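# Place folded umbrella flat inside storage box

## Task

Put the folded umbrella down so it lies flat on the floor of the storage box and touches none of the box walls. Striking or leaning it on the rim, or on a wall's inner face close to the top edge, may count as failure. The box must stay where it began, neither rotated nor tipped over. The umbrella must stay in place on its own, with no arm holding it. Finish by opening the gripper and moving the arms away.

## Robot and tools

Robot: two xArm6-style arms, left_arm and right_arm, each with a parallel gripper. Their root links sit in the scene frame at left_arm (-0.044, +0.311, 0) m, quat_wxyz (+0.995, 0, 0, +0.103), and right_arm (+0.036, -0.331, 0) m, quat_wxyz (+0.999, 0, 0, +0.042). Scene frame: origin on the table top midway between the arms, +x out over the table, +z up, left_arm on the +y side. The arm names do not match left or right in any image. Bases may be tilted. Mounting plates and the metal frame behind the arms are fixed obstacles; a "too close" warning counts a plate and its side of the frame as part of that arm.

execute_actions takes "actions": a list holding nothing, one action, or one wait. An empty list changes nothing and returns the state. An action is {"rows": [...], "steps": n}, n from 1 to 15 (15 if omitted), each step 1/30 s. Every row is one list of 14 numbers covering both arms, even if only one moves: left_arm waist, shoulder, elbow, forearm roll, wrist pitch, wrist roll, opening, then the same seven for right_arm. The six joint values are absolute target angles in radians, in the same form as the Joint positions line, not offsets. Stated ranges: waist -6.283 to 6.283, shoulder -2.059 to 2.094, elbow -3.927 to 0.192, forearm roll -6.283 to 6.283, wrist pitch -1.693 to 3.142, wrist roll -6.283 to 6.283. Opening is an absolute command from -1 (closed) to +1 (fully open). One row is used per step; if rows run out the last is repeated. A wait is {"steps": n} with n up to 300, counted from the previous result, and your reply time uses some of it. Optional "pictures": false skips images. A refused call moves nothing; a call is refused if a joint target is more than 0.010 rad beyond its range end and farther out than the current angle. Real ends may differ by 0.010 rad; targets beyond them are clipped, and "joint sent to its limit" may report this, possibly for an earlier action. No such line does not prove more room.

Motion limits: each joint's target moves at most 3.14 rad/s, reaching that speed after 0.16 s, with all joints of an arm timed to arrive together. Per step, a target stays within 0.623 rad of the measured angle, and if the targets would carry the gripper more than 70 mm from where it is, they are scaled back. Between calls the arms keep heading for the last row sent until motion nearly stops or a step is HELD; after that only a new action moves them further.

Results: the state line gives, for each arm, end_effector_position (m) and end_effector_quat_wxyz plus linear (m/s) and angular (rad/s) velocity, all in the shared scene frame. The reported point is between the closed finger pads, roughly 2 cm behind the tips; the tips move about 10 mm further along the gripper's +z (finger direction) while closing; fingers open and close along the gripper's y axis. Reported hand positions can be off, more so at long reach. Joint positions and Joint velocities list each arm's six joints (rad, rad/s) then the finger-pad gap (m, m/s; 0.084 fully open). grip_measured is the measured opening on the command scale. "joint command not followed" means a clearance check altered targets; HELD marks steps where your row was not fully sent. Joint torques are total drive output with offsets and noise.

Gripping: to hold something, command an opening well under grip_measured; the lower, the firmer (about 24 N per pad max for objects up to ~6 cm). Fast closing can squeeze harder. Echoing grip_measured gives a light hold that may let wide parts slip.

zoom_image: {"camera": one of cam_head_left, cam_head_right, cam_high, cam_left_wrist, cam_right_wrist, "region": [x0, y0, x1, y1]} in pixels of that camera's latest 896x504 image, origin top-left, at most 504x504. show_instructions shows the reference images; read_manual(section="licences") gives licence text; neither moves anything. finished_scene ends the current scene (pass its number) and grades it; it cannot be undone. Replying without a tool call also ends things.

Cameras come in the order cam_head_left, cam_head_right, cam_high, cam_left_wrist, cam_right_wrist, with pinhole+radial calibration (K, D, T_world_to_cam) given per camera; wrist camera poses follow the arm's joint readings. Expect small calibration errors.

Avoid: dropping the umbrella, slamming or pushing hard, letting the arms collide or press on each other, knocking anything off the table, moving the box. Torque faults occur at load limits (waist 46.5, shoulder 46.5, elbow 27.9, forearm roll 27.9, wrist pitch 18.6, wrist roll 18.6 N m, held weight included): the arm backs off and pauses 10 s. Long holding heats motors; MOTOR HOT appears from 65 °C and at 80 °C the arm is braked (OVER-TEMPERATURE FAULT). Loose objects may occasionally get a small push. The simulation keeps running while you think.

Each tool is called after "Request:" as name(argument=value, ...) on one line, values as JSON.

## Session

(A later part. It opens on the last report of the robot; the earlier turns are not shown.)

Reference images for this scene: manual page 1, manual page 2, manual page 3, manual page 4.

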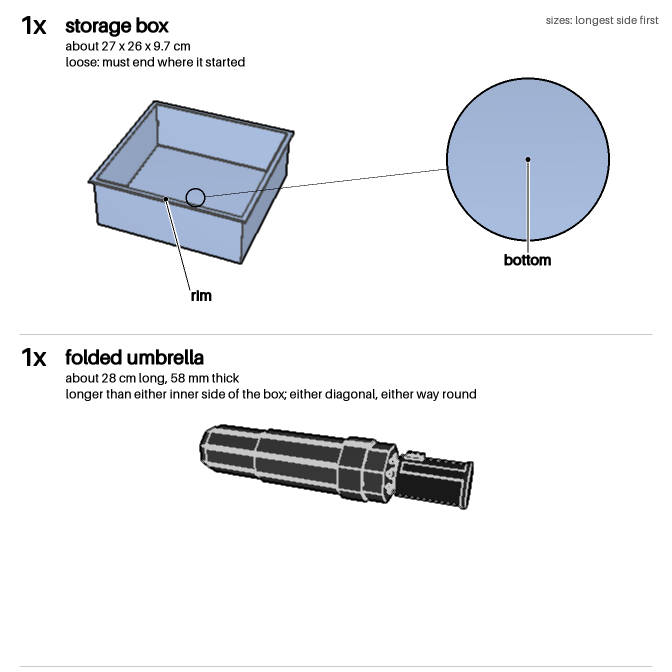

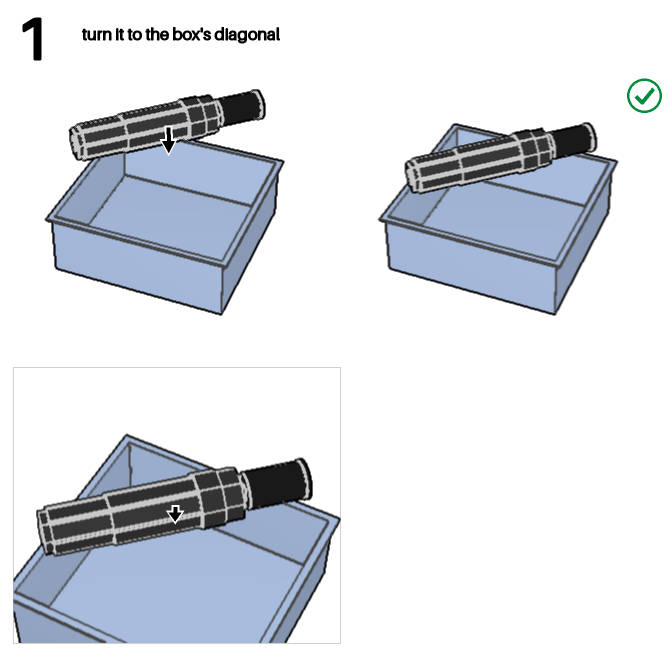

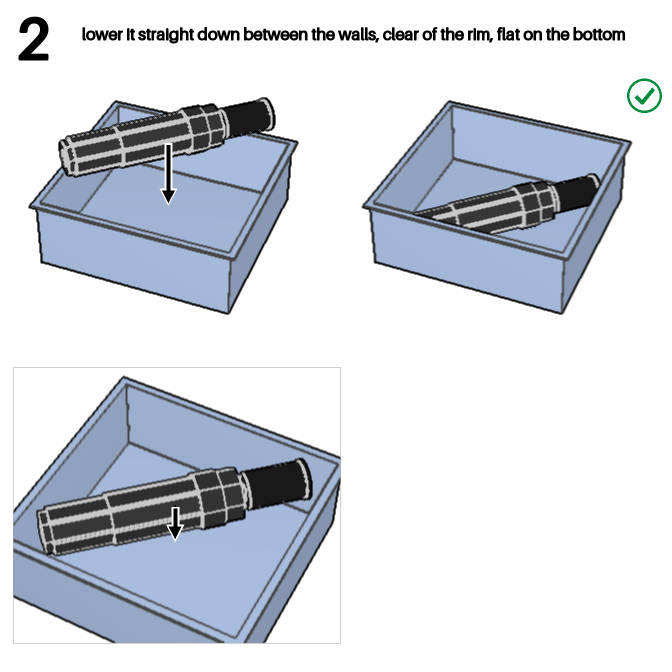

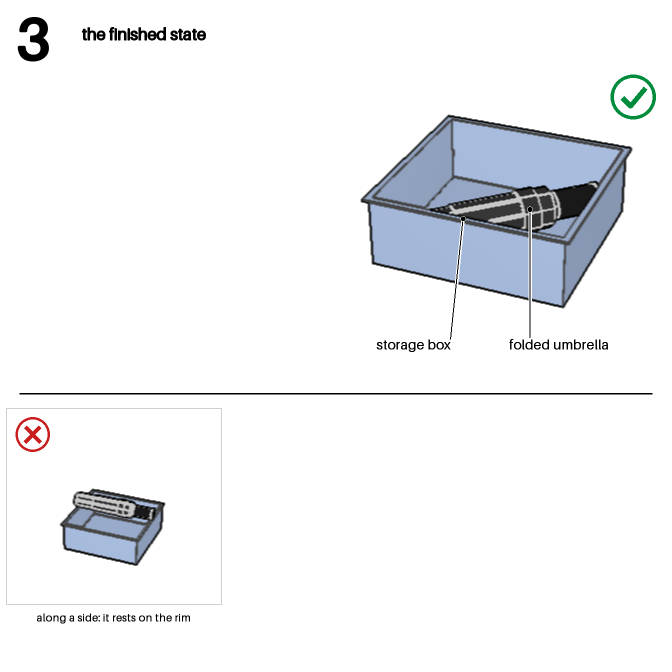

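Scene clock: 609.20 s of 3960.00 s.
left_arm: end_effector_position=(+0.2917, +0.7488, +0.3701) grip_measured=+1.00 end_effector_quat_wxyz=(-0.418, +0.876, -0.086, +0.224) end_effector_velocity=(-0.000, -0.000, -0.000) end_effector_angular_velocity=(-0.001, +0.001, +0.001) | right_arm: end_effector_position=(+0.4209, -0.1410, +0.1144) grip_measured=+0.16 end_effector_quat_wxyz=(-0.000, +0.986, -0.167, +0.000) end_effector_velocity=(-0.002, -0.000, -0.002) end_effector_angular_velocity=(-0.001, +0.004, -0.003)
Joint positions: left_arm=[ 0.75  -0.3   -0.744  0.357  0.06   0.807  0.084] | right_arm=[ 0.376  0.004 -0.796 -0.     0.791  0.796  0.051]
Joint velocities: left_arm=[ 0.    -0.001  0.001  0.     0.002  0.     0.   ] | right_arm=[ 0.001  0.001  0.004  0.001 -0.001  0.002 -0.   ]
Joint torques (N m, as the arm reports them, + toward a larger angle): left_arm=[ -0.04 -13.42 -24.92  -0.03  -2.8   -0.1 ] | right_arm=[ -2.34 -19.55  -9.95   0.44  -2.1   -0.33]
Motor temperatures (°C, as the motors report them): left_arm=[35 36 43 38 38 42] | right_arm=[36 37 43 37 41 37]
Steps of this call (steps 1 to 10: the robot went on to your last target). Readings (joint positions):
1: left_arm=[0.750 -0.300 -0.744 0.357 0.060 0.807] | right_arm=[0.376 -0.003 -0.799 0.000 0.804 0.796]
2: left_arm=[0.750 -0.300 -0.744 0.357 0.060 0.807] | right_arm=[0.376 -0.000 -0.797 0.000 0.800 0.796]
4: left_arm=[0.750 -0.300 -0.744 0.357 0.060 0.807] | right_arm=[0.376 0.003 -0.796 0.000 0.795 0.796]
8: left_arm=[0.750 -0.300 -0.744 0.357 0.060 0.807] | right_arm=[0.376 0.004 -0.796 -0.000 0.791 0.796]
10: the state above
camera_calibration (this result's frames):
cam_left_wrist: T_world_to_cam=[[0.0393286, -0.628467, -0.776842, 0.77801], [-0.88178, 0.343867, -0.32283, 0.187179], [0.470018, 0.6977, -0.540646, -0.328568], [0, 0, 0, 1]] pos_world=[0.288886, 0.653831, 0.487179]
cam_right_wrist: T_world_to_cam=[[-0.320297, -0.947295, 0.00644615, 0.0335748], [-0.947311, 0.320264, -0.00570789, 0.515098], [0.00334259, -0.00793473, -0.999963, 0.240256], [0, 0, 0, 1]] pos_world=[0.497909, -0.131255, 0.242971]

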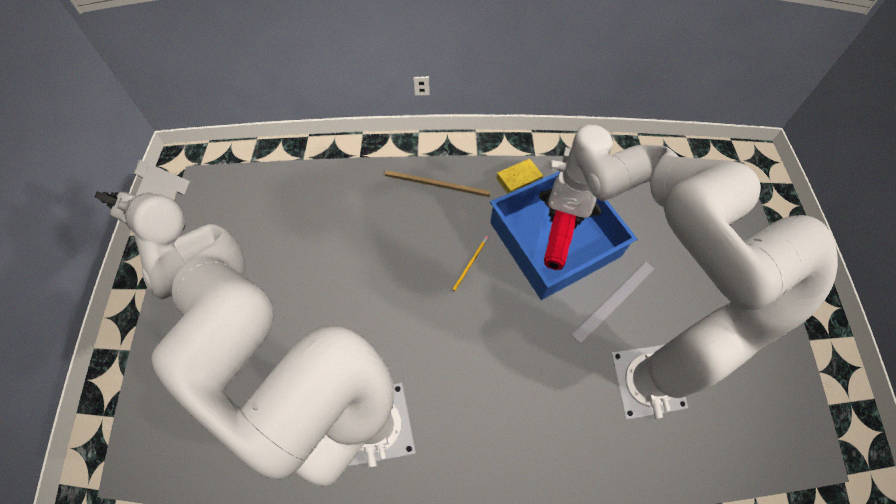

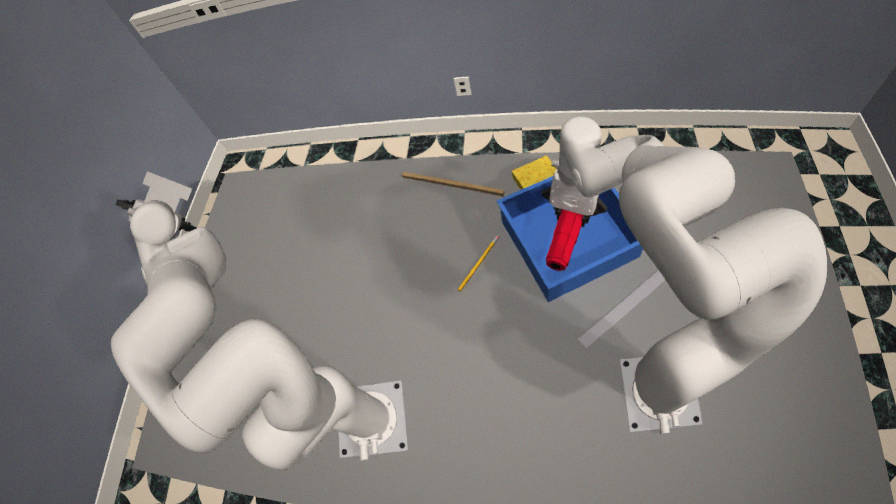

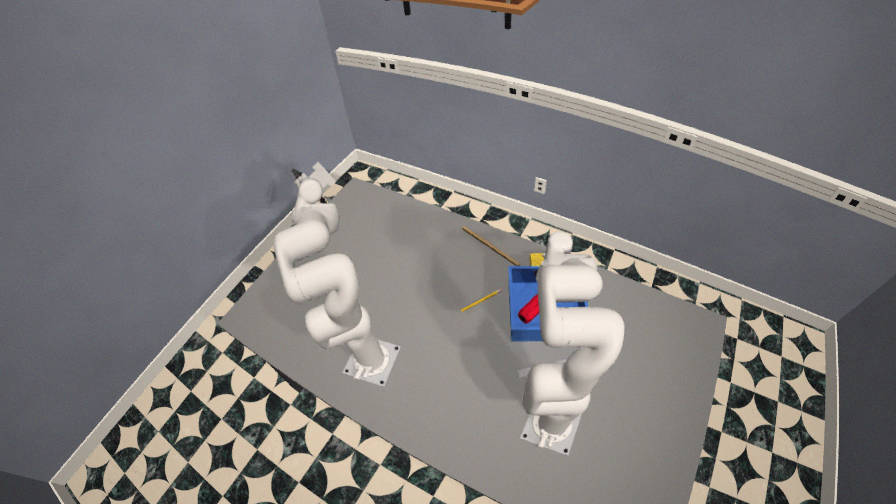

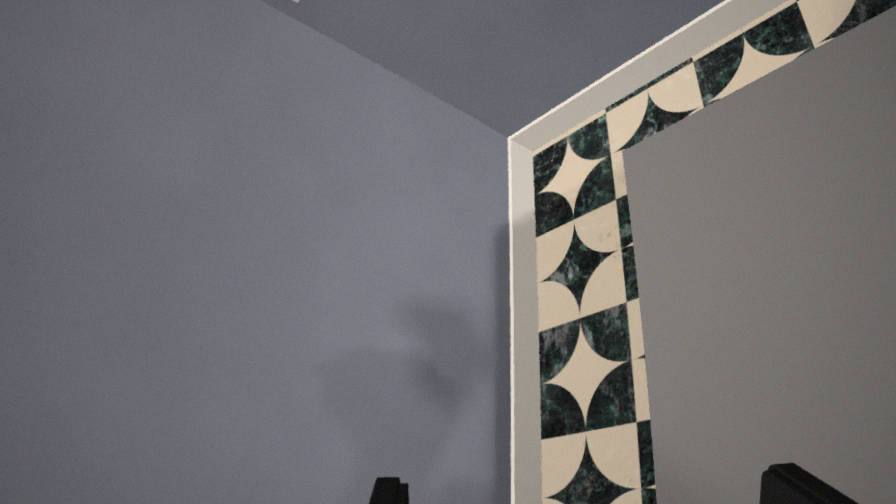

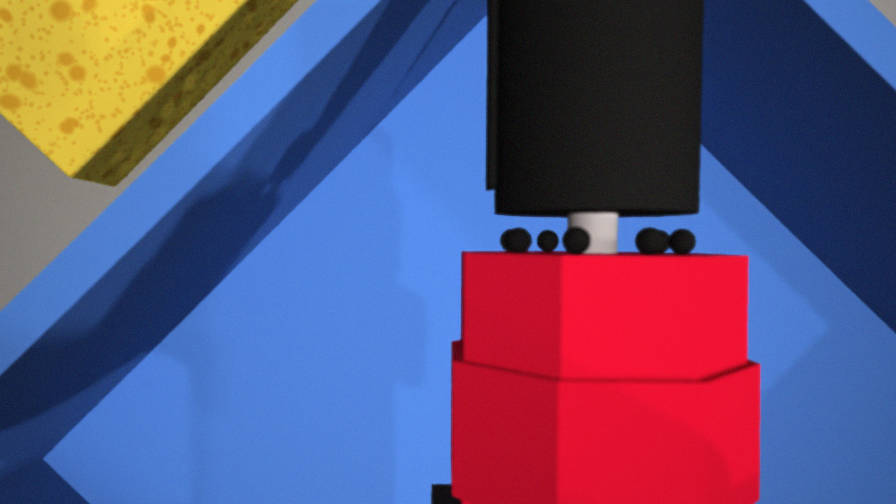

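Request:
execute_actions(actions=[])

Scene clock: 619.53 s of 3960.00 s.
left_arm: end_effector_position=(+0.2917, +0.7488, +0.3701) grip_measured=+1.00 end_effector_quat_wxyz=(-0.418, +0.876, -0.086, +0.224) end_effector_velocity=(-0.000, +0.000, -0.000) end_effector_angular_velocity=(-0.002, -0.000, +0.001) | right_arm: end_effector_position=(+0.4207, -0.1412, +0.1140) grip_measured=+0.16 end_effector_quat_wxyz=(+0.000, +0.986, -0.167, +0.000) end_effector_velocity=(-0.000, -0.000, -0.000) end_effector_angular_velocity=(-0.001, +0.001, -0.001)
Joint positions: left_arm=[ 0.75  -0.3   -0.744  0.357  0.06   0.807  0.084] | right_arm=[ 0.376  0.004 -0.795  0.     0.791  0.796  0.051]
Joint velocities: left_arm=[ 0.     0.    -0.    -0.001  0.001  0.    -0.   ] | right_arm=[-0.     0.     0.    -0.     0.001  0.001 -0.   ]
Joint torques (N m, as the arm reports them, + toward a larger angle): left_arm=[  0.03 -13.7  -24.89  -0.14  -2.66  -0.09] | right_arm=[ -2.44 -19.52  -9.99   0.52  -2.07  -0.27]
Motor temperatures (°C, as the motors report them): left_arm=[35 36 43 38 38 42] | right_arm=[36 37 43 37 41 37]
Steps of this call (steps 1 to 30: the robot went on to your last target; steps 31 to 90: nothing new was sent; then 7.33 s passed at rest). Readings (joint positions):
1: left_arm=[0.750 -0.300 -0.744 0.357 0.060 0.807] | right_arm=[0.376 0.004 -0.796 -0.000 0.791 0.796]
2: left_arm=[0.750 -0.300 -0.744 0.357 0.060 0.807] | right_arm=[0.376 0.004 -0.795 -0.000 0.791 0.796]
4: left_arm=[0.750 -0.300 -0.744 0.357 0.060 0.807] | right_arm=[0.376 0.004 -0.795 -0.000 0.791 0.796]
8: left_arm=[0.750 -0.300 -0.744 0.357 0.060 0.807] | right_arm=[0.376 0.004 -0.795 -0.000 0.791 0.796]
90: the state above
All arms were judged still, so your last target was given up. Only a new action makes them travel on or press farther. Fingers that are still opening or closing keep moving.
camera_calibration (this result's frames):
cam_left_wrist: T_world_to_cam=[[0.0393288, -0.628466, -0.776842, 0.77801], [-0.88178, 0.343867, -0.32283, 0.187179], [0.470018, 0.6977, -0.540645, -0.328568], [0, 0, 0, 1]] pos_world=[0.288886, 0.653831, 0.487179]
cam_right_wrist: T_world_to_cam=[[-0.320297, -0.947291, 0.00706901, 0.0333131], [-0.947314, 0.320267, -0.00508295, 0.514834], [0.00255106, -0.00832462, -0.999962, 0.240113], [0, 0, 0, 1]] pos_world=[0.497766, -0.131328, 0.242485]

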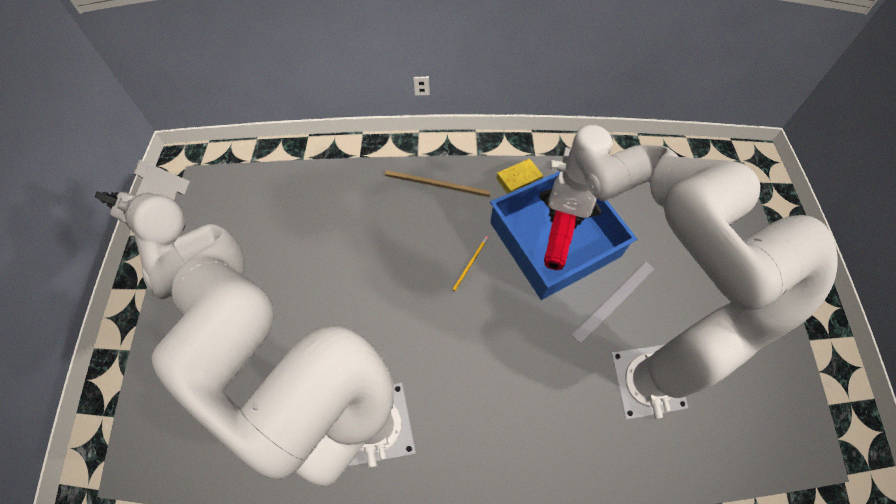

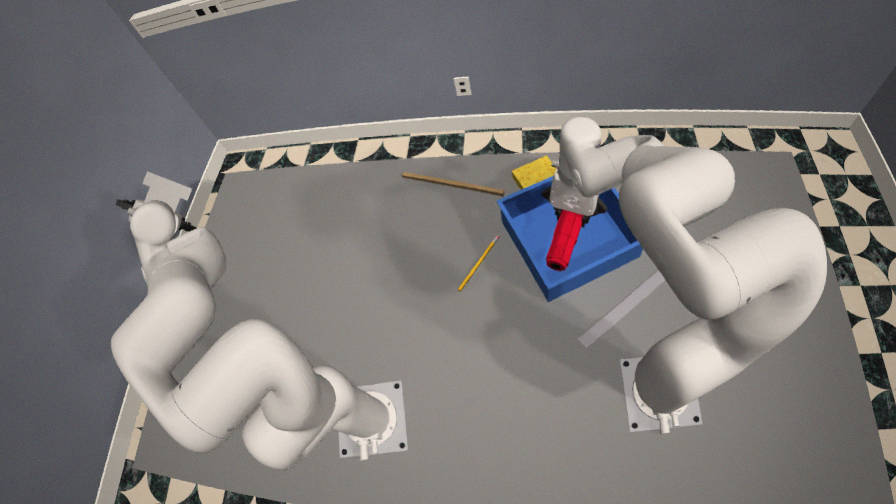

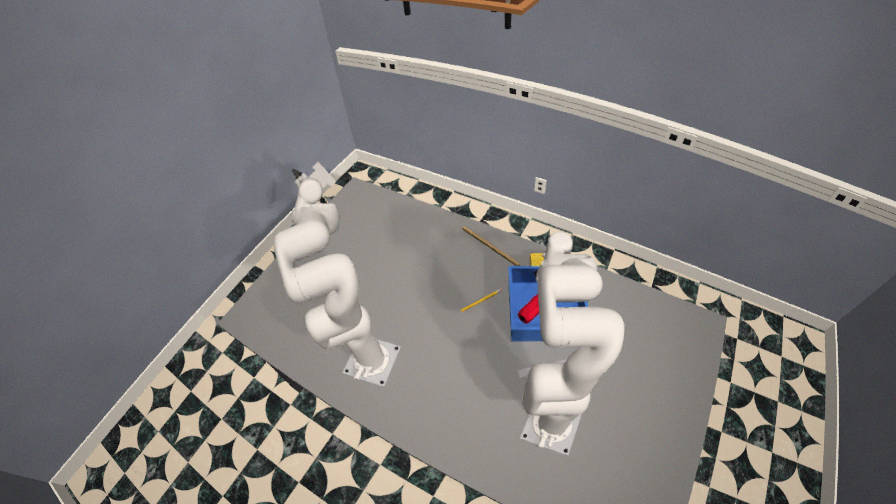

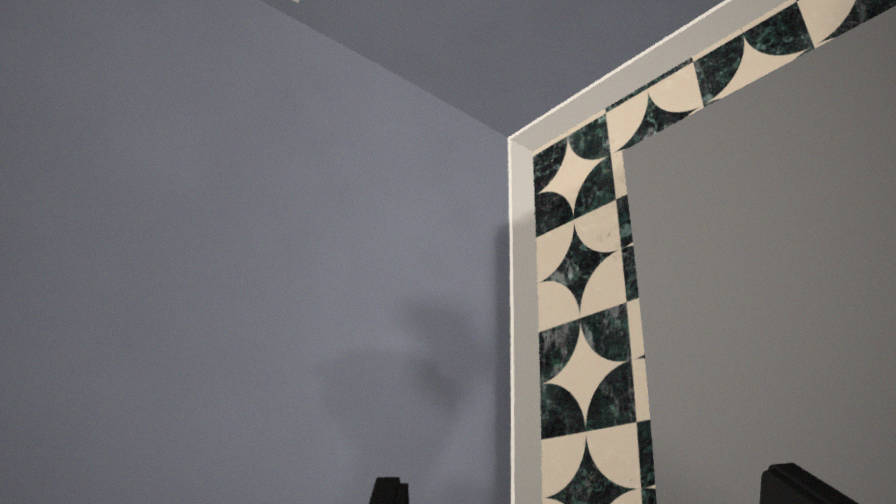

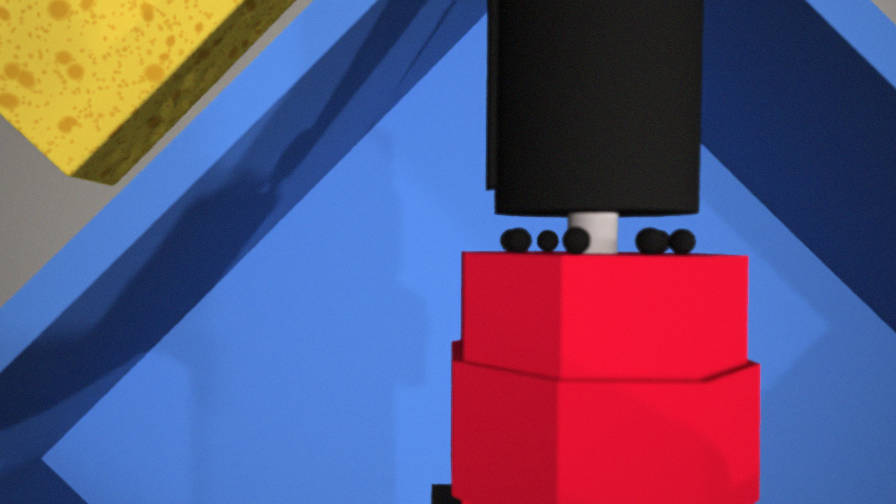

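Request:
execute_actions(actions=[{"rows": [[0.75,-0.3,-0.744,0.357,0.06,0.807,1,0.3761,0.0075,-0.7937,0,0.7863,0.7963,-0.2],[0.75,-0.3,-0.744,0.357,0.06,0.807,1,0.3761,0.0106,-0.7923,0,0.7818,0.7963,-0.2],[0.75,-0.3,-0.744,0.357,0.06,0.807,1,0.3761,0.0167,-0.7895,0,0.7728,0.7963,-0.2],[0.75,-0.3,-0.744,0.357,0.06,0.807,1,0.3761,0.0229,-0.7867,0,0.7638,0.7963,-0.2],[0.75,-0.3,-0.744,0.357,0.06,0.807,1,0.3761,0.0290,-0.7838,0,0.7548,0.7963,-0.2],[0.75,-0.3,-0.744,0.357,0.06,0.807,1,0.3761,0.0352,-0.7810,0,0.7458,0.7963,-0.2],[0.75,-0.3,-0.744,0.357,0.06,0.807,1,0.3761,0.0413,-0.7782,0,0.7369,0.7963,-0.2],[0.75,-0.3,-0.744,0.357,0.06,0.807,1,0.3761,0.0475,-0.7753,0,0.7279,0.7963,-0.2],[0.75,-0.3,-0.744,0.357,0.06,0.807,1,0.3761,0.0536,-0.7725,0,0.7189,0.7963,-0.2],[0.75,-0.3,-0.744,0.357,0.06,0.807,1,0.3761,0.0606,-0.7706,0,0.7100,0.7963,-0.2],[0.75,-0.3,-0.744,0.357,0.06,0.807,1,0.3761,0.0677,-0.7687,0,0.7010,0.7963,-0.2],[0.75,-0.3,-0.744,0.357,0.06,0.807,1,0.3761,0.0747,-0.7668,0,0.6921,0.7963,-0.2],[0.75,-0.3,-0.744,0.357,0.06,0.807,1,0.3761,0.0817,-0.7649,0,0.6832,0.7963,-0.2],[0.75,-0.3,-0.744,0.357,0.06,0.807,1,0.3761,0.0888,-0.7630,0,0.6743,0.7963,-0.2],[0.75,-0.3,-0.744,0.357,0.06,0.807,1,0.3761,0.0958,-0.7610,0,0.6653,0.7963,-0.2]], "steps": 15}], pictures=false)

Request:
execute_actions(actions=[{"rows": [[0.75,-0.3,-0.744,0.357,0.06,0.807,1,0.3761,0.1028,-0.7591,0,0.6564,0.7963,-0.2],[0.75,-0.3,-0.744,0.357,0.06,0.807,1,0.3761,0.1098,-0.7572,0,0.6475,0.7963,-0.2],[0.75,-0.3,-0.744,0.357,0.06,0.807,1,0.3761,0.1169,-0.7553,0,0.6385,0.7963,-0.2],[0.75,-0.3,-0.744,0.357,0.06,0.807,1,0.3761,0.1239,-0.7534,0,0.6296,0.7963,-0.2],[0.75,-0.3,-0.744,0.357,0.06,0.807,1,0.3761,0.1300,-0.7526,0,0.6226,0.7963,-0.2],[0.75,-0.3,-0.744,0.357,0.06,0.807,1,0.3761,0.1360,-0.7517,0,0.6157,0.7963,-0.2],[0.75,-0.3,-0.744,0.357,0.06,0.807,1,0.3761,0.1415,-0.7510,0,0.6095,0.7963,-0.2],[0.75,-0.3,-0.744,0.357,0.06,0.807,1,0.3761,0.1467,-0.7503,0,0.6036,0.7963,-0.2],[0.75,-0.3,-0.744,0.357,0.06,0.807,1,0.3761,0.1515,-0.7496,0,0.5981,0.7963,-0.2],[0.75,-0.3,-0.744,0.357,0.06,0.807,1,0.3761,0.1559,-0.7490,0,0.5931,0.7963,-0.2],[0.75,-0.3,-0.744,0.357,0.06,0.807,1,0.3761,0.1599,-0.7484,0,0.5885,0.7963,-0.2],[0.75,-0.3,-0.744,0.357,0.06,0.807,1,0.3761,0.1635,-0.7479,0,0.5844,0.7963,-0.2],[0.75,-0.3,-0.744,0.357,0.06,0.807,1,0.3761,0.1667,-0.7475,0,0.5808,0.7963,-0.2],[0.75,-0.3,-0.744,0.357,0.06,0.807,1,0.3761,0.1695,-0.7471,0,0.5776,0.7963,-0.2],[0.75,-0.3,-0.744,0.357,0.06,0.807,1,0.3761,0.1720,-0.7468,0,0.5748,0.7963,-0.2]], "steps": 15}], pictures=false)

Request:
execute_actions(actions=[{"steps": 12}], pictures=true)

Scene clock: 634.03 s of 3960.00 s.
left_arm: end_effector_position=(+0.2917, +0.7488, +0.3701) grip_measured=+1.00 end_effector_quat_wxyz=(-0.418, +0.876, -0.086, +0.224) end_effector_velocity=(+0.000, -0.000, +0.000) end_effector_angular_velocity=(+0.001, -0.000, -0.001) | right_arm: end_effector_position=(+0.4206, -0.1412, +0.0833) grip_measured=+0.16 end_effector_quat_wxyz=(+0.000, +0.986, -0.167, -0.000) end_effector_velocity=(+0.002, +0.001, -0.088) end_effector_angular_velocity=(+0.001, -0.002, -0.001)
Joint positions: left_arm=[ 0.75  -0.3   -0.744  0.357  0.06   0.807  0.084] | right_arm=[ 0.376  0.069 -0.769  0.     0.7    0.796  0.051]
Joint velocities: left_arm=[-0.    -0.     0.     0.001 -0.001  0.    -0.   ] | right_arm=[-0.     0.204  0.058  0.    -0.265  0.    -0.   ]
Joint torques (N m, as the arm reports them, + toward a larger angle): left_arm=[ -0.07 -13.39 -24.78   0.14  -2.76  -0.12] | right_arm=[ -2.31 -20.39  -9.5    0.37  -2.01  -0.3 ]
Motor temperatures (°C, as the motors report them): left_arm=[35 36 43 38 38 42] | right_arm=[36 37 43 37 41 37]
Steps of this call (steps 1 to 90: nothing new was sent; then 11.00 s passed at rest; steps 91 to 105: all 15 steps of this action). Readings (joint positions):
91: left_arm=[0.750 -0.300 -0.744 0.357 0.060 0.807] | right_arm=[0.376 0.004 -0.795 -0.000 0.791 0.796]
92: left_arm=[0.750 -0.300 -0.744 0.357 0.060 0.807] | right_arm=[0.376 0.005 -0.795 -0.000 0.790 0.796]
94: left_arm=[0.750 -0.300 -0.744 0.357 0.060 0.807] | right_arm=[0.376 0.008 -0.794 -0.000 0.785 0.796]
98: left_arm=[0.750 -0.300 -0.744 0.357 0.060 0.807] | right_arm=[0.376 0.025 -0.786 -0.000 0.760 0.796]
105: the state above

Scene clock: 634.53 s of 3960.00 s.
left_arm: end_effector_position=(+0.2917, +0.7488, +0.3701) grip_measured=+1.00 end_effector_quat_wxyz=(-0.418, +0.876, -0.086, +0.224) end_effector_velocity=(-0.000, -0.000, -0.002) end_effector_angular_velocity=(-0.003, +0.002, +0.001) | right_arm: end_effector_position=(+0.4207, -0.1412, +0.0461) grip_measured=+0.16 end_effector_quat_wxyz=(+0.000, +0.986, -0.167, -0.000) end_effector_velocity=(-0.000, -0.000, -0.043) end_effector_angular_velocity=(+0.001, -0.001, +0.000)
Joint positions: left_arm=[ 0.75  -0.3   -0.744  0.357  0.06   0.807  0.084] | right_arm=[ 0.376  0.16  -0.749  0.     0.589  0.796  0.051]
Joint velocities: left_arm=[-0.     0.     0.002 -0.001  0.001  0.001 -0.   ] | right_arm=[ 0.     0.11   0.016  0.001 -0.128 -0.001  0.   ]
Joint torques (N m, as the arm reports them, + toward a larger angle): left_arm=[  0.45 -13.55 -24.85   0.11  -2.7   -0.06] | right_arm=[ -2.13 -21.92  -8.79   0.47  -2.04  -0.33]
Motor temperatures (°C, as the motors report them): left_arm=[35 36 43 38 38 42] | right_arm=[36 37 43 37 41 37]
Steps of this call (steps 1 to 15: all 15 steps of this action). Readings (joint positions):
1: left_arm=[0.750 -0.300 -0.744 0.357 0.060 0.807] | right_arm=[0.376 0.076 -0.767 0.000 0.691 0.796]
2: left_arm=[0.750 -0.300 -0.744 0.357 0.060 0.807] | right_arm=[0.376 0.083 -0.765 0.000 0.682 0.796]
4: left_arm=[0.750 -0.300 -0.744 0.357 0.060 0.807] | right_arm=[0.376 0.097 -0.761 0.000 0.664 0.796]
8: left_arm=[0.750 -0.300 -0.744 0.357 0.060 0.807] | right_arm=[0.376 0.124 -0.754 0.000 0.630 0.796]
15: the state above

Scene clock: 634.93 s of 3960.00 s.
left_arm: end_effector_position=(+0.2917, +0.7488, +0.3701) grip_measured=+1.00 end_effector_quat_wxyz=(-0.418, +0.876, -0.086, +0.224) end_effector_velocity=(-0.000, -0.000, -0.000) end_effector_angular_velocity=(-0.000, +0.000, +0.000) | right_arm: end_effector_position=(+0.4208, -0.1411, +0.0416) grip_measured=+0.16 end_effector_quat_wxyz=(-0.000, +0.986, -0.167, +0.000) end_effector_velocity=(-0.001, -0.001, -0.002) end_effector_angular_velocity=(-0.002, +0.003, -0.000)
Joint positions: left_arm=[ 0.75  -0.3   -0.744  0.357  0.06   0.807  0.084] | right_arm=[ 0.376  0.172 -0.747 -0.     0.575  0.796  0.051]
Joint velocities: left_arm=[ 0.    -0.001  0.001  0.     0.    -0.     0.   ] | right_arm=[ 0.     0.002  0.003 -0.001 -0.001  0.001 -0.   ]
Joint torques (N m, as the arm reports them, + toward a larger angle): left_arm=[  0.1  -13.38 -24.81   0.03  -2.7   -0.1 ] | right_arm=[ -2.18 -21.13  -8.5    0.44  -2.07  -0.34]
Motor temperatures (°C, as the motors report them): left_arm=[35 36 43 38 38 42] | right_arm=[36 37 43 37 41 37]
Steps of this call (steps 1 to 12: the robot went on to your last target). Readings (joint positions):
1: left_arm=[0.750 -0.300 -0.744 0.357 0.060 0.807] | right_arm=[0.376 0.163 -0.748 0.000 0.585 0.796]
2: left_arm=[0.750 -0.300 -0.744 0.357 0.060 0.807] | right_arm=[0.376 0.166 -0.748 0.000 0.582 0.796]
4: left_arm=[0.750 -0.300 -0.744 0.357 0.060 0.807] | right_arm=[0.376 0.170 -0.747 0.000 0.578 0.796]
8: left_arm=[0.750 -0.300 -0.744 0.357 0.060 0.807] | right_arm=[0.376 0.171 -0.747 -0.000 0.575 0.796]
12: the state above
camera_calibration (this result's frames):
cam_left_wrist: T_world_to_cam=[[0.0393286, -0.628466, -0.776842, 0.77801], [-0.88178, 0.343867, -0.32283, 0.187179], [0.470018, 0.6977, -0.540646, -0.328568], [0, 0, 0, 1]] pos_world=[0.288886, 0.653831, 0.487179]
cam_right_wrist: T_world_to_cam=[[-0.320296, -0.947294, 0.0067118, 0.0339108], [-0.947313, 0.320264, -0.00544068, 0.51455], [0.00300438, -0.0081008, -0.999963, 0.16754], [0, 0, 0, 1]] pos_world=[0.497798, -0.131311, 0.170106]

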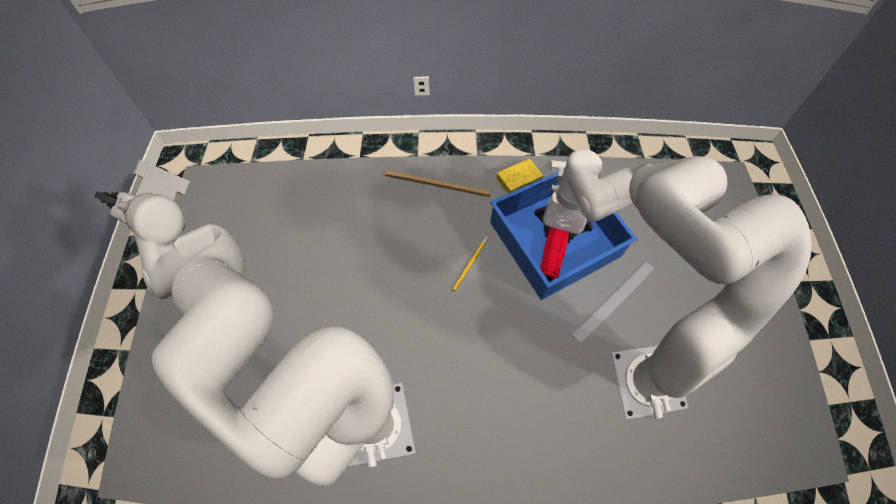

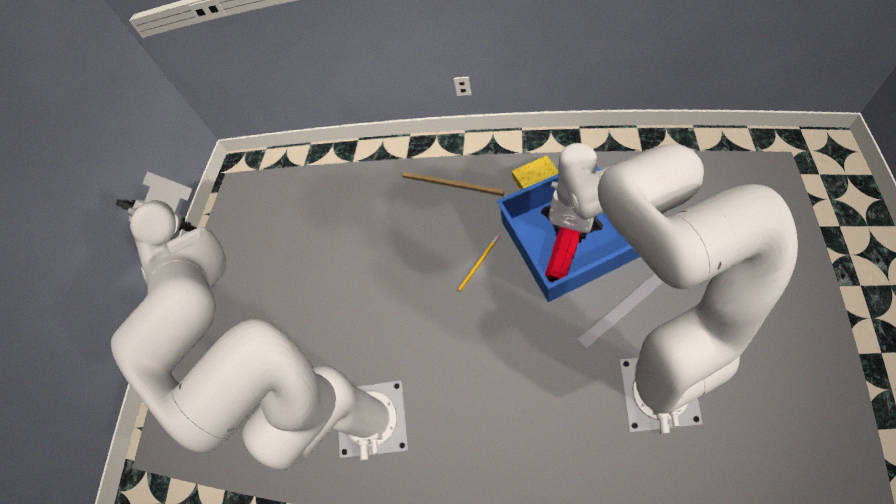

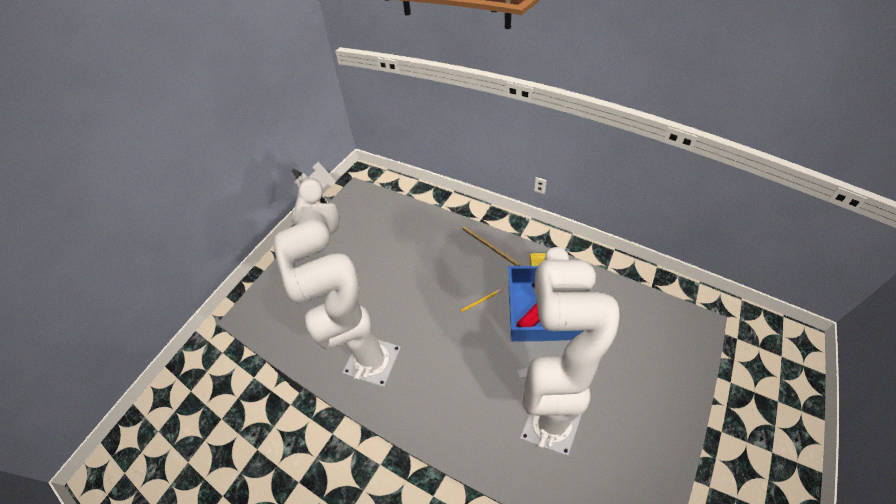

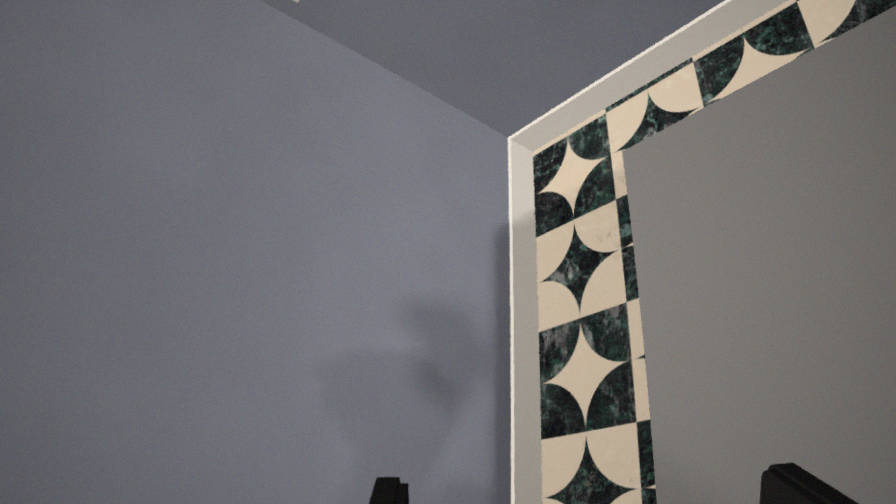

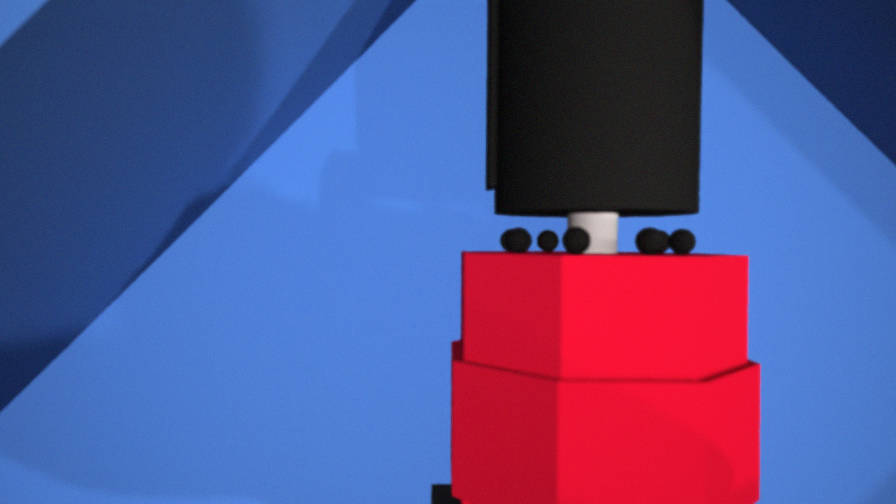

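Request:
execute_actions(actions=[{"rows": [[0.75,-0.3,-0.744,0.357,0.06,0.807,1,0.3761,0.1732,-0.7466,0,0.5734,0.7963,-0.2],[0.75,-0.3,-0.744,0.357,0.06,0.807,1,0.3761,0.1745,-0.7464,0,0.5719,0.7963,-0.2],[0.75,-0.3,-0.744,0.357,0.06,0.807,1,0.3761,0.1758,-0.7462,0,0.5704,0.7963,-0.2],[0.75,-0.3,-0.744,0.357,0.06,0.807,1,0.3761,0.1771,-0.7461,0,0.5690,0.7963,-0.2],[0.75,-0.3,-0.744,0.357,0.06,0.807,1,0.3761,0.1784,-0.7459,0,0.5675,0.7963,-0.2],[0.75,-0.3,-0.744,0.357,0.06,0.807,1,0.3761,0.1795,-0.7457,0,0.5662,0.7963,-0.2],[0.75,-0.3,-0.744,0.357,0.06,0.807,1,0.3761,0.1805,-0.7456,0,0.5651,0.7963,-0.2],[0.75,-0.3,-0.744,0.357,0.06,0.807,1,0.3761,0.1812,-0.7455,0,0.5643,0.7963,-0.2],[0.75,-0.3,-0.744,0.357,0.06,0.807,1,0.3761,0.1818,-0.7454,0,0.5636,0.7963,-0.2]], "steps": 15}], pictures=false)

Scene clock: 641.77 s of 3960.00 s.
left_arm: end_effector_position=(+0.2917, +0.7488, +0.3701) grip_measured=+1.00 end_effector_quat_wxyz=(-0.418, +0.876, -0.086, +0.224) end_effector_velocity=(+0.000, +0.000, +0.001) end_effector_angular_velocity=(+0.001, -0.001, +0.000) | right_arm: end_effector_position=(+0.4205, -0.1413, +0.0376) grip_measured=+0.16 end_effector_quat_wxyz=(+0.000, +0.986, -0.167, -0.000) end_effector_velocity=(+0.002, +0.001, +0.001) end_effector_angular_velocity=(+0.003, -0.006, -0.002)
Joint positions: left_arm=[ 0.75  -0.3   -0.744  0.357  0.06   0.807  0.084] | right_arm=[ 0.376  0.182 -0.745  0.     0.564  0.796  0.051]
Joint velocities: left_arm=[ 0.     0.    -0.002 -0.    -0.     0.    -0.   ] | right_arm=[-0.001  0.001 -0.002 -0.    -0.006  0.001  0.   ]
Joint torques (N m, as the arm reports them, + toward a larger angle): left_arm=[  0.41 -13.41 -24.8    0.06  -2.67  -0.11] | right_arm=[ -2.19 -21.32  -8.44   0.44  -2.05  -0.32]
Motor temperatures (°C, as the motors report them): left_arm=[35 36 43 38 38 42] | right_arm=[36 37 43 37 41 37]
Steps of this call (steps 1 to 30: the robot went on to your last target; steps 31 to 90: nothing new was sent; then 3.33 s passed at rest; steps 91 to 105: all 15 steps of this action). Readings (joint positions):
91: left_arm=[0.750 -0.300 -0.744 0.357 0.060 0.807] | right_arm=[0.376 0.172 -0.747 -0.000 0.575 0.796]
92: left_arm=[0.750 -0.300 -0.744 0.357 0.060 0.807] | right_arm=[0.376 0.172 -0.747 -0.000 0.575 0.796]
94: left_arm=[0.750 -0.300 -0.744 0.357 0.060 0.807] | right_arm=[0.376 0.173 -0.747 -0.000 0.573 0.796]
98: left_arm=[0.750 -0.300 -0.744 0.357 0.060 0.807] | right_arm=[0.376 0.178 -0.746 0.000 0.568 0.796]
105: the state above

Request:
execute_actions(actions=[{"rows": [[0.75,-0.3,-0.744,0.357,0.06,0.807,1,0.3761,0.1826,-0.7453,0,0.5627,0.7963,-0.2],[0.75,-0.3,-0.744,0.357,0.06,0.807,1,0.3761,0.1834,-0.7452,0,0.5618,0.7963,-0.2],[0.75,-0.3,-0.744,0.357,0.06,0.807,1,0.3761,0.1842,-0.7451,0,0.5609,0.7963,-0.2],[0.75,-0.3,-0.744,0.357,0.06,0.807,1,0.3761,0.1850,-0.7450,0,0.5600,0.7963,-0.2],[0.75,-0.3,-0.744,0.357,0.06,0.807,1,0.3761,0.1857,-0.7449,0,0.5592,0.7963,-0.2]], "steps": 13}], pictures=false)

Scene clock: 649.87 s of 3960.00 s.
left_arm: end_effector_position=(+0.2917, +0.7488, +0.3701) grip_measured=+1.00 end_effector_quat_wxyz=(-0.418, +0.876, -0.086, +0.224) end_effector_velocity=(+0.000, +0.000, +0.001) end_effector_angular_velocity=(+0.001, -0.000, -0.000) | right_arm: end_effector_position=(+0.4205, -0.1413, +0.0361) grip_measured=+0.16 end_effector_quat_wxyz=(+0.000, +0.986, -0.167, -0.000) end_effector_velocity=(+0.001, +0.000, +0.001) end_effector_angular_velocity=(+0.002, -0.003, +0.000)
Joint positions: left_arm=[ 0.75  -0.3   -0.744  0.357  0.06   0.807  0.084] | right_arm=[ 0.376  0.186 -0.745  0.     0.559  0.796  0.051]
Joint velocities: left_arm=[ 0.     0.001 -0.002  0.    -0.     0.     0.   ] | right_arm=[-0.    -0.001 -0.001 -0.    -0.001 -0.    -0.   ]
Joint torques (N m, as the arm reports them, + toward a larger angle): left_arm=[  0.2  -13.69 -24.77   0.03  -2.6    0.  ] | right_arm=[ -2.25 -21.24  -8.39   0.41  -2.12  -0.29]
Motor temperatures (°C, as the motors report them): left_arm=[35 36 43 38 38 42] | right_arm=[36 37 42 37 41 37]
Steps of this call (steps 1 to 15: the robot went on to your last target; steps 16 to 90: nothing new was sent; then 4.67 s passed at rest; steps 91 to 103: all 13 steps of this action). Readings (joint positions):
91: left_arm=[0.750 -0.300 -0.744 0.357 0.060 0.807] | right_arm=[0.376 0.182 -0.745 -0.000 0.564 0.796]
92: left_arm=[0.750 -0.300 -0.744 0.357 0.060 0.807] | right_arm=[0.376 0.182 -0.745 -0.000 0.563 0.796]
94: left_arm=[0.750 -0.300 -0.744 0.357 0.060 0.807] | right_arm=[0.376 0.183 -0.745 -0.000 0.563 0.796]
98: left_arm=[0.750 -0.300 -0.744 0.357 0.060 0.807] | right_arm=[0.376 0.185 -0.745 0.000 0.560 0.796]
103: the state above

Request:
execute_actions(actions=[{"rows": [[0.75,-0.3,-0.744,0.357,0.06,0.807,1,0.3761,0.1865,-0.7448,0,0.5583,0.7963,-0.2],[0.75,-0.3,-0.744,0.357,0.06,0.807,1,0.3761,0.1873,-0.7447,0,0.5574,0.7963,-0.2],[0.75,-0.3,-0.744,0.357,0.06,0.807,1,0.3761,0.1881,-0.7446,0,0.5565,0.7963,-0.2],[0.75,-0.3,-0.744,0.357,0.06,0.807,1,0.3761,0.1889,-0.7445,0,0.5556,0.7963,-0.2],[0.75,-0.3,-0.744,0.357,0.06,0.807,1,0.3761,0.1896,-0.7444,0,0.5548,0.7963,-0.2]], "steps": 12}], pictures=false)

Scene clock: 653.57 s of 3960.00 s.
left_arm: end_effector_position=(+0.2917, +0.7488, +0.3701) grip_measured=+1.00 end_effector_quat_wxyz=(-0.418, +0.876, -0.086, +0.224) end_effector_velocity=(+0.000, +0.000, +0.001) end_effector_angular_velocity=(+0.001, -0.001, +0.001) | right_arm: end_effector_position=(+0.4207, -0.1412, +0.0349) grip_measured=+0.16 end_effector_quat_wxyz=(-0.000, +0.986, -0.167, +0.000) end_effector_velocity=(-0.000, -0.000, -0.001) end_effector_angular_velocity=(-0.000, +0.000, -0.001)
Joint positions: left_arm=[ 0.75  -0.3   -0.744  0.357  0.06   0.807  0.084] | right_arm=[ 0.376  0.189 -0.745  0.     0.555  0.796  0.051]
Joint velocities: left_arm=[ 0.     0.001 -0.002 -0.    -0.001 -0.001  0.   ] | right_arm=[-0.001  0.001  0.002 -0.    -0.002  0.001  0.   ]
Joint torques (N m, as the arm reports them, + toward a larger angle): left_arm=[ -0.02 -13.72 -24.77  -0.11  -2.67  -0.06] | right_arm=[ -2.23 -20.4   -8.     0.42  -2.05  -0.32]
Motor temperatures (°C, as the motors report them): left_arm=[35 36 43 38 38 42] | right_arm=[36 37 42 37 41 37]
Steps of this call (steps 1 to 15: the robot went on to your last target; steps 16 to 90: nothing new was sent; then 0.30 s passed at rest; steps 91 to 102: all 12 steps of this action). Readings (joint positions):
91: left_arm=[0.750 -0.300 -0.744 0.357 0.060 0.807] | right_arm=[0.376 0.186 -0.745 -0.000 0.559 0.796]
92: left_arm=[0.750 -0.300 -0.744 0.357 0.060 0.807] | right_arm=[0.376 0.186 -0.745 -0.000 0.559 0.796]
94: left_arm=[0.750 -0.300 -0.744 0.357 0.060 0.807] | right_arm=[0.376 0.186 -0.745 -0.000 0.558 0.796]
98: left_arm=[0.750 -0.300 -0.744 0.357 0.060 0.807] | right_arm=[0.376 0.189 -0.745 0.000 0.556 0.796]
102: the state above

Request:
execute_actions(actions=[{"rows": [[0.75,-0.3,-0.744,0.357,0.06,0.807,1,0.3761,0.1890,-0.7445,0,0.5555,0.7963,-0.1],[0.75,-0.3,-0.744,0.357,0.06,0.807,1,0.3761,0.1890,-0.7445,0,0.5555,0.7963,0.0],[0.75,-0.3,-0.744,0.357,0.06,0.807,1,0.3761,0.1890,-0.7445,0,0.5555,0.7963,0.08],[0.75,-0.3,-0.744,0.357,0.06,0.807,1,0.3761,0.1890,-0.7445,0,0.5555,0.7963,0.14],[0.75,-0.3,-0.744,0.357,0.06,0.807,1,0.3761,0.1890,-0.7445,0,0.5555,0.7963,0.2],[0.75,-0.3,-0.744,0.357,0.06,0.807,1,0.3761,0.1890,-0.7445,0,0.5555,0.7963,0.26],[0.75,-0.3,-0.744,0.357,0.06,0.807,1,0.3761,0.1890,-0.7445,0,0.5555,0.7963,0.33],[0.75,-0.3,-0.744,0.357,0.06,0.807,1,0.3761,0.1890,-0.7445,0,0.5555,0.7963,0.4],[0.75,-0.3,-0.744,0.357,0.06,0.807,1,0.3761,0.1890,-0.7445,0,0.5555,0.7963,0.48],[0.75,-0.3,-0.744,0.357,0.06,0.807,1,0.3761,0.1890,-0.7445,0,0.5555,0.7963,0.56],[0.75,-0.3,-0.744,0.357,0.06,0.807,1,0.3761,0.1890,-0.7445,0,0.5555,0.7963,0.64],[0.75,-0.3,-0.744,0.357,0.06,0.807,1,0.3761,0.1890,-0.7445,0,0.5555,0.7963,0.72],[0.75,-0.3,-0.744,0.357,0.06,0.807,1,0.3761,0.1890,-0.7445,0,0.5555,0.7963,0.8]], "steps": 15}], pictures=true)

Scene clock: 661.27 s of 3960.00 s.
left_arm: end_effector_position=(+0.2917, +0.7488, +0.3701) grip_measured=+1.00 end_effector_quat_wxyz=(-0.418, +0.876, -0.086, +0.224) end_effector_velocity=(-0.000, -0.000, -0.000) end_effector_angular_velocity=(-0.002, -0.001, +0.001) | right_arm: end_effector_position=(+0.4202, -0.1414, +0.0345) grip_measured=+0.73 end_effector_quat_wxyz=(+0.000, +0.986, -0.167, -0.000) end_effector_velocity=(+0.003, +0.002, +0.003) end_effector_angular_velocity=(+0.005, -0.009, -0.001)
Joint positions: left_arm=[ 0.75  -0.3   -0.744  0.357  0.06   0.807  0.084] | right_arm=[ 0.376  0.189 -0.744 -0.     0.556  0.796  0.074]
Joint velocities: left_arm=[-0.    -0.     0.001 -0.002  0.    -0.     0.   ] | right_arm=[ 0.    -0.002 -0.005  0.    -0.003  0.001  0.037]
Joint torques (N m, as the arm reports them, + toward a larger angle): left_arm=[ -0.12 -13.63 -24.66  -0.32  -2.5   -0.01] | right_arm=[ -2.12 -19.7   -7.47   0.5   -1.93  -0.25]
Motor temperatures (°C, as the motors report them): left_arm=[35 36 43 38 38 42] | right_arm=[36 37 42 37 41 37]
Steps of this call (steps 1 to 15: the robot went on to your last target; steps 16 to 90: nothing new was sent; then 4.20 s passed at rest; steps 91 to 105: all 15 steps of this action). Readings (joint positions):
91: left_arm=[0.750 -0.300 -0.744 0.357 0.060 0.807] | right_arm=[0.376 0.190 -0.744 0.000 0.555 0.796]
92: left_arm=[0.750 -0.300 -0.744 0.357 0.060 0.807] | right_arm=[0.376 0.190 -0.744 0.000 0.555 0.796]
94: left_arm=[0.750 -0.300 -0.744 0.357 0.060 0.807] | right_arm=[0.376 0.189 -0.744 0.000 0.555 0.796]
98: left_arm=[0.750 -0.300 -0.744 0.357 0.060 0.807] | right_arm=[0.376 0.189 -0.744 0.000 0.556 0.796]
105: the state above
camera_calibration (this result's frames):
cam_left_wrist: T_world_to_cam=[[0.0393285, -0.628467, -0.776842, 0.77801], [-0.88178, 0.343867, -0.32283, 0.187179], [0.470018, 0.6977, -0.540646, -0.328568], [0, 0, 0, 1]] pos_world=[0.288886, 0.653831, 0.487179]
cam_right_wrist: T_world_to_cam=[[-0.320283, -0.947291, 0.00762483, 0.0334741], [-0.94732, 0.320256, -0.00452833, 0.514034], [0.00184775, -0.0086735, -0.999961, 0.160938], [0, 0, 0, 1]] pos_world=[0.497379, -0.131517, 0.163004]

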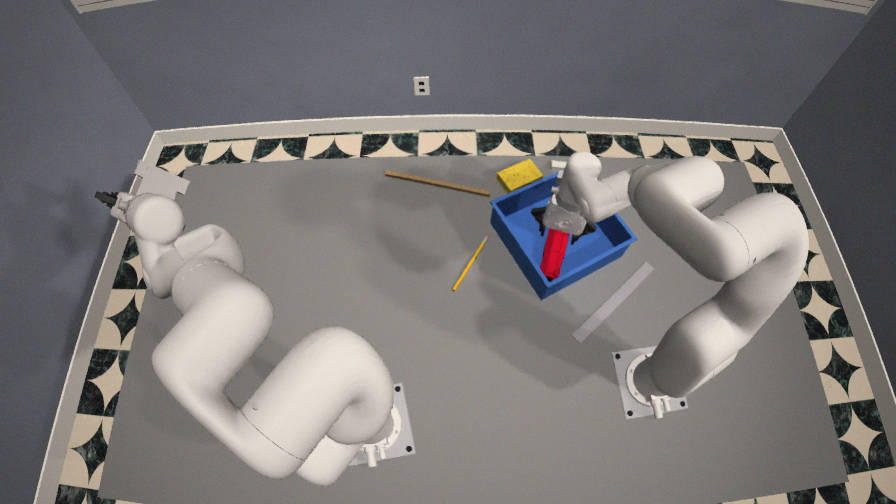

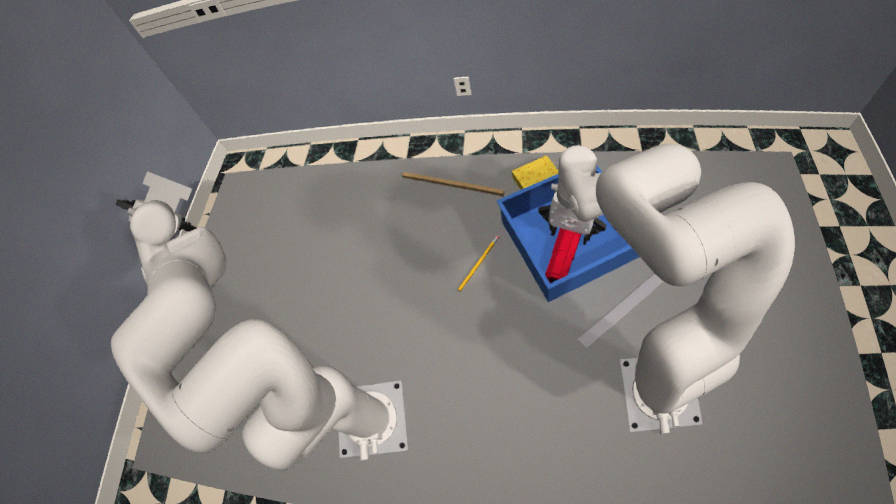

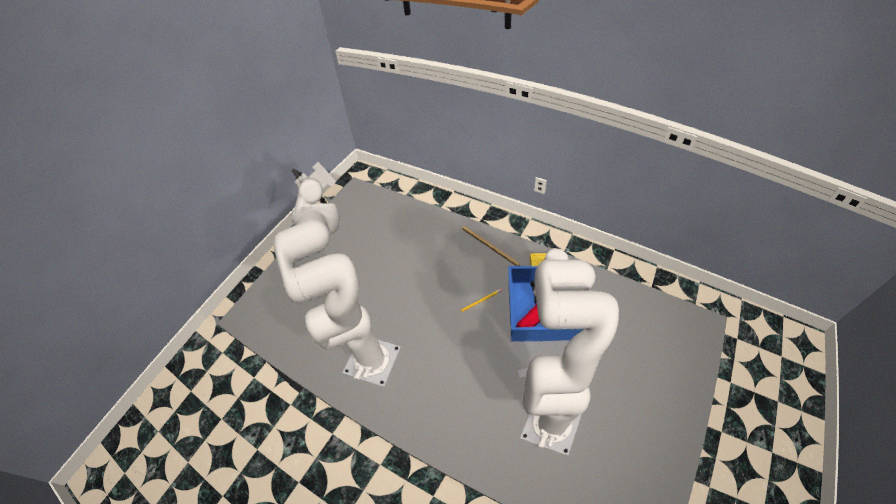

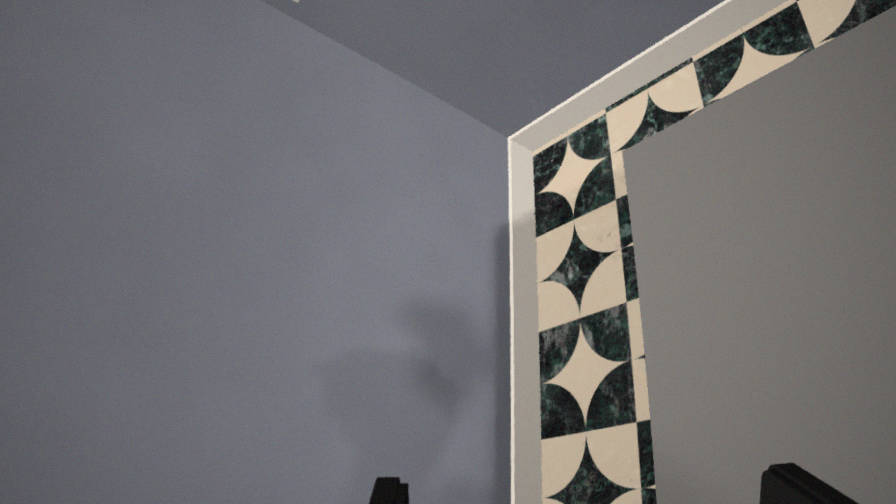

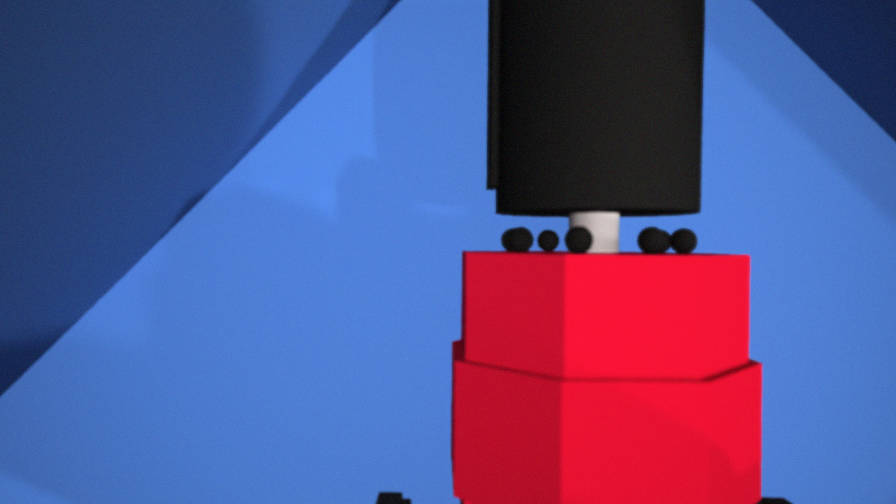

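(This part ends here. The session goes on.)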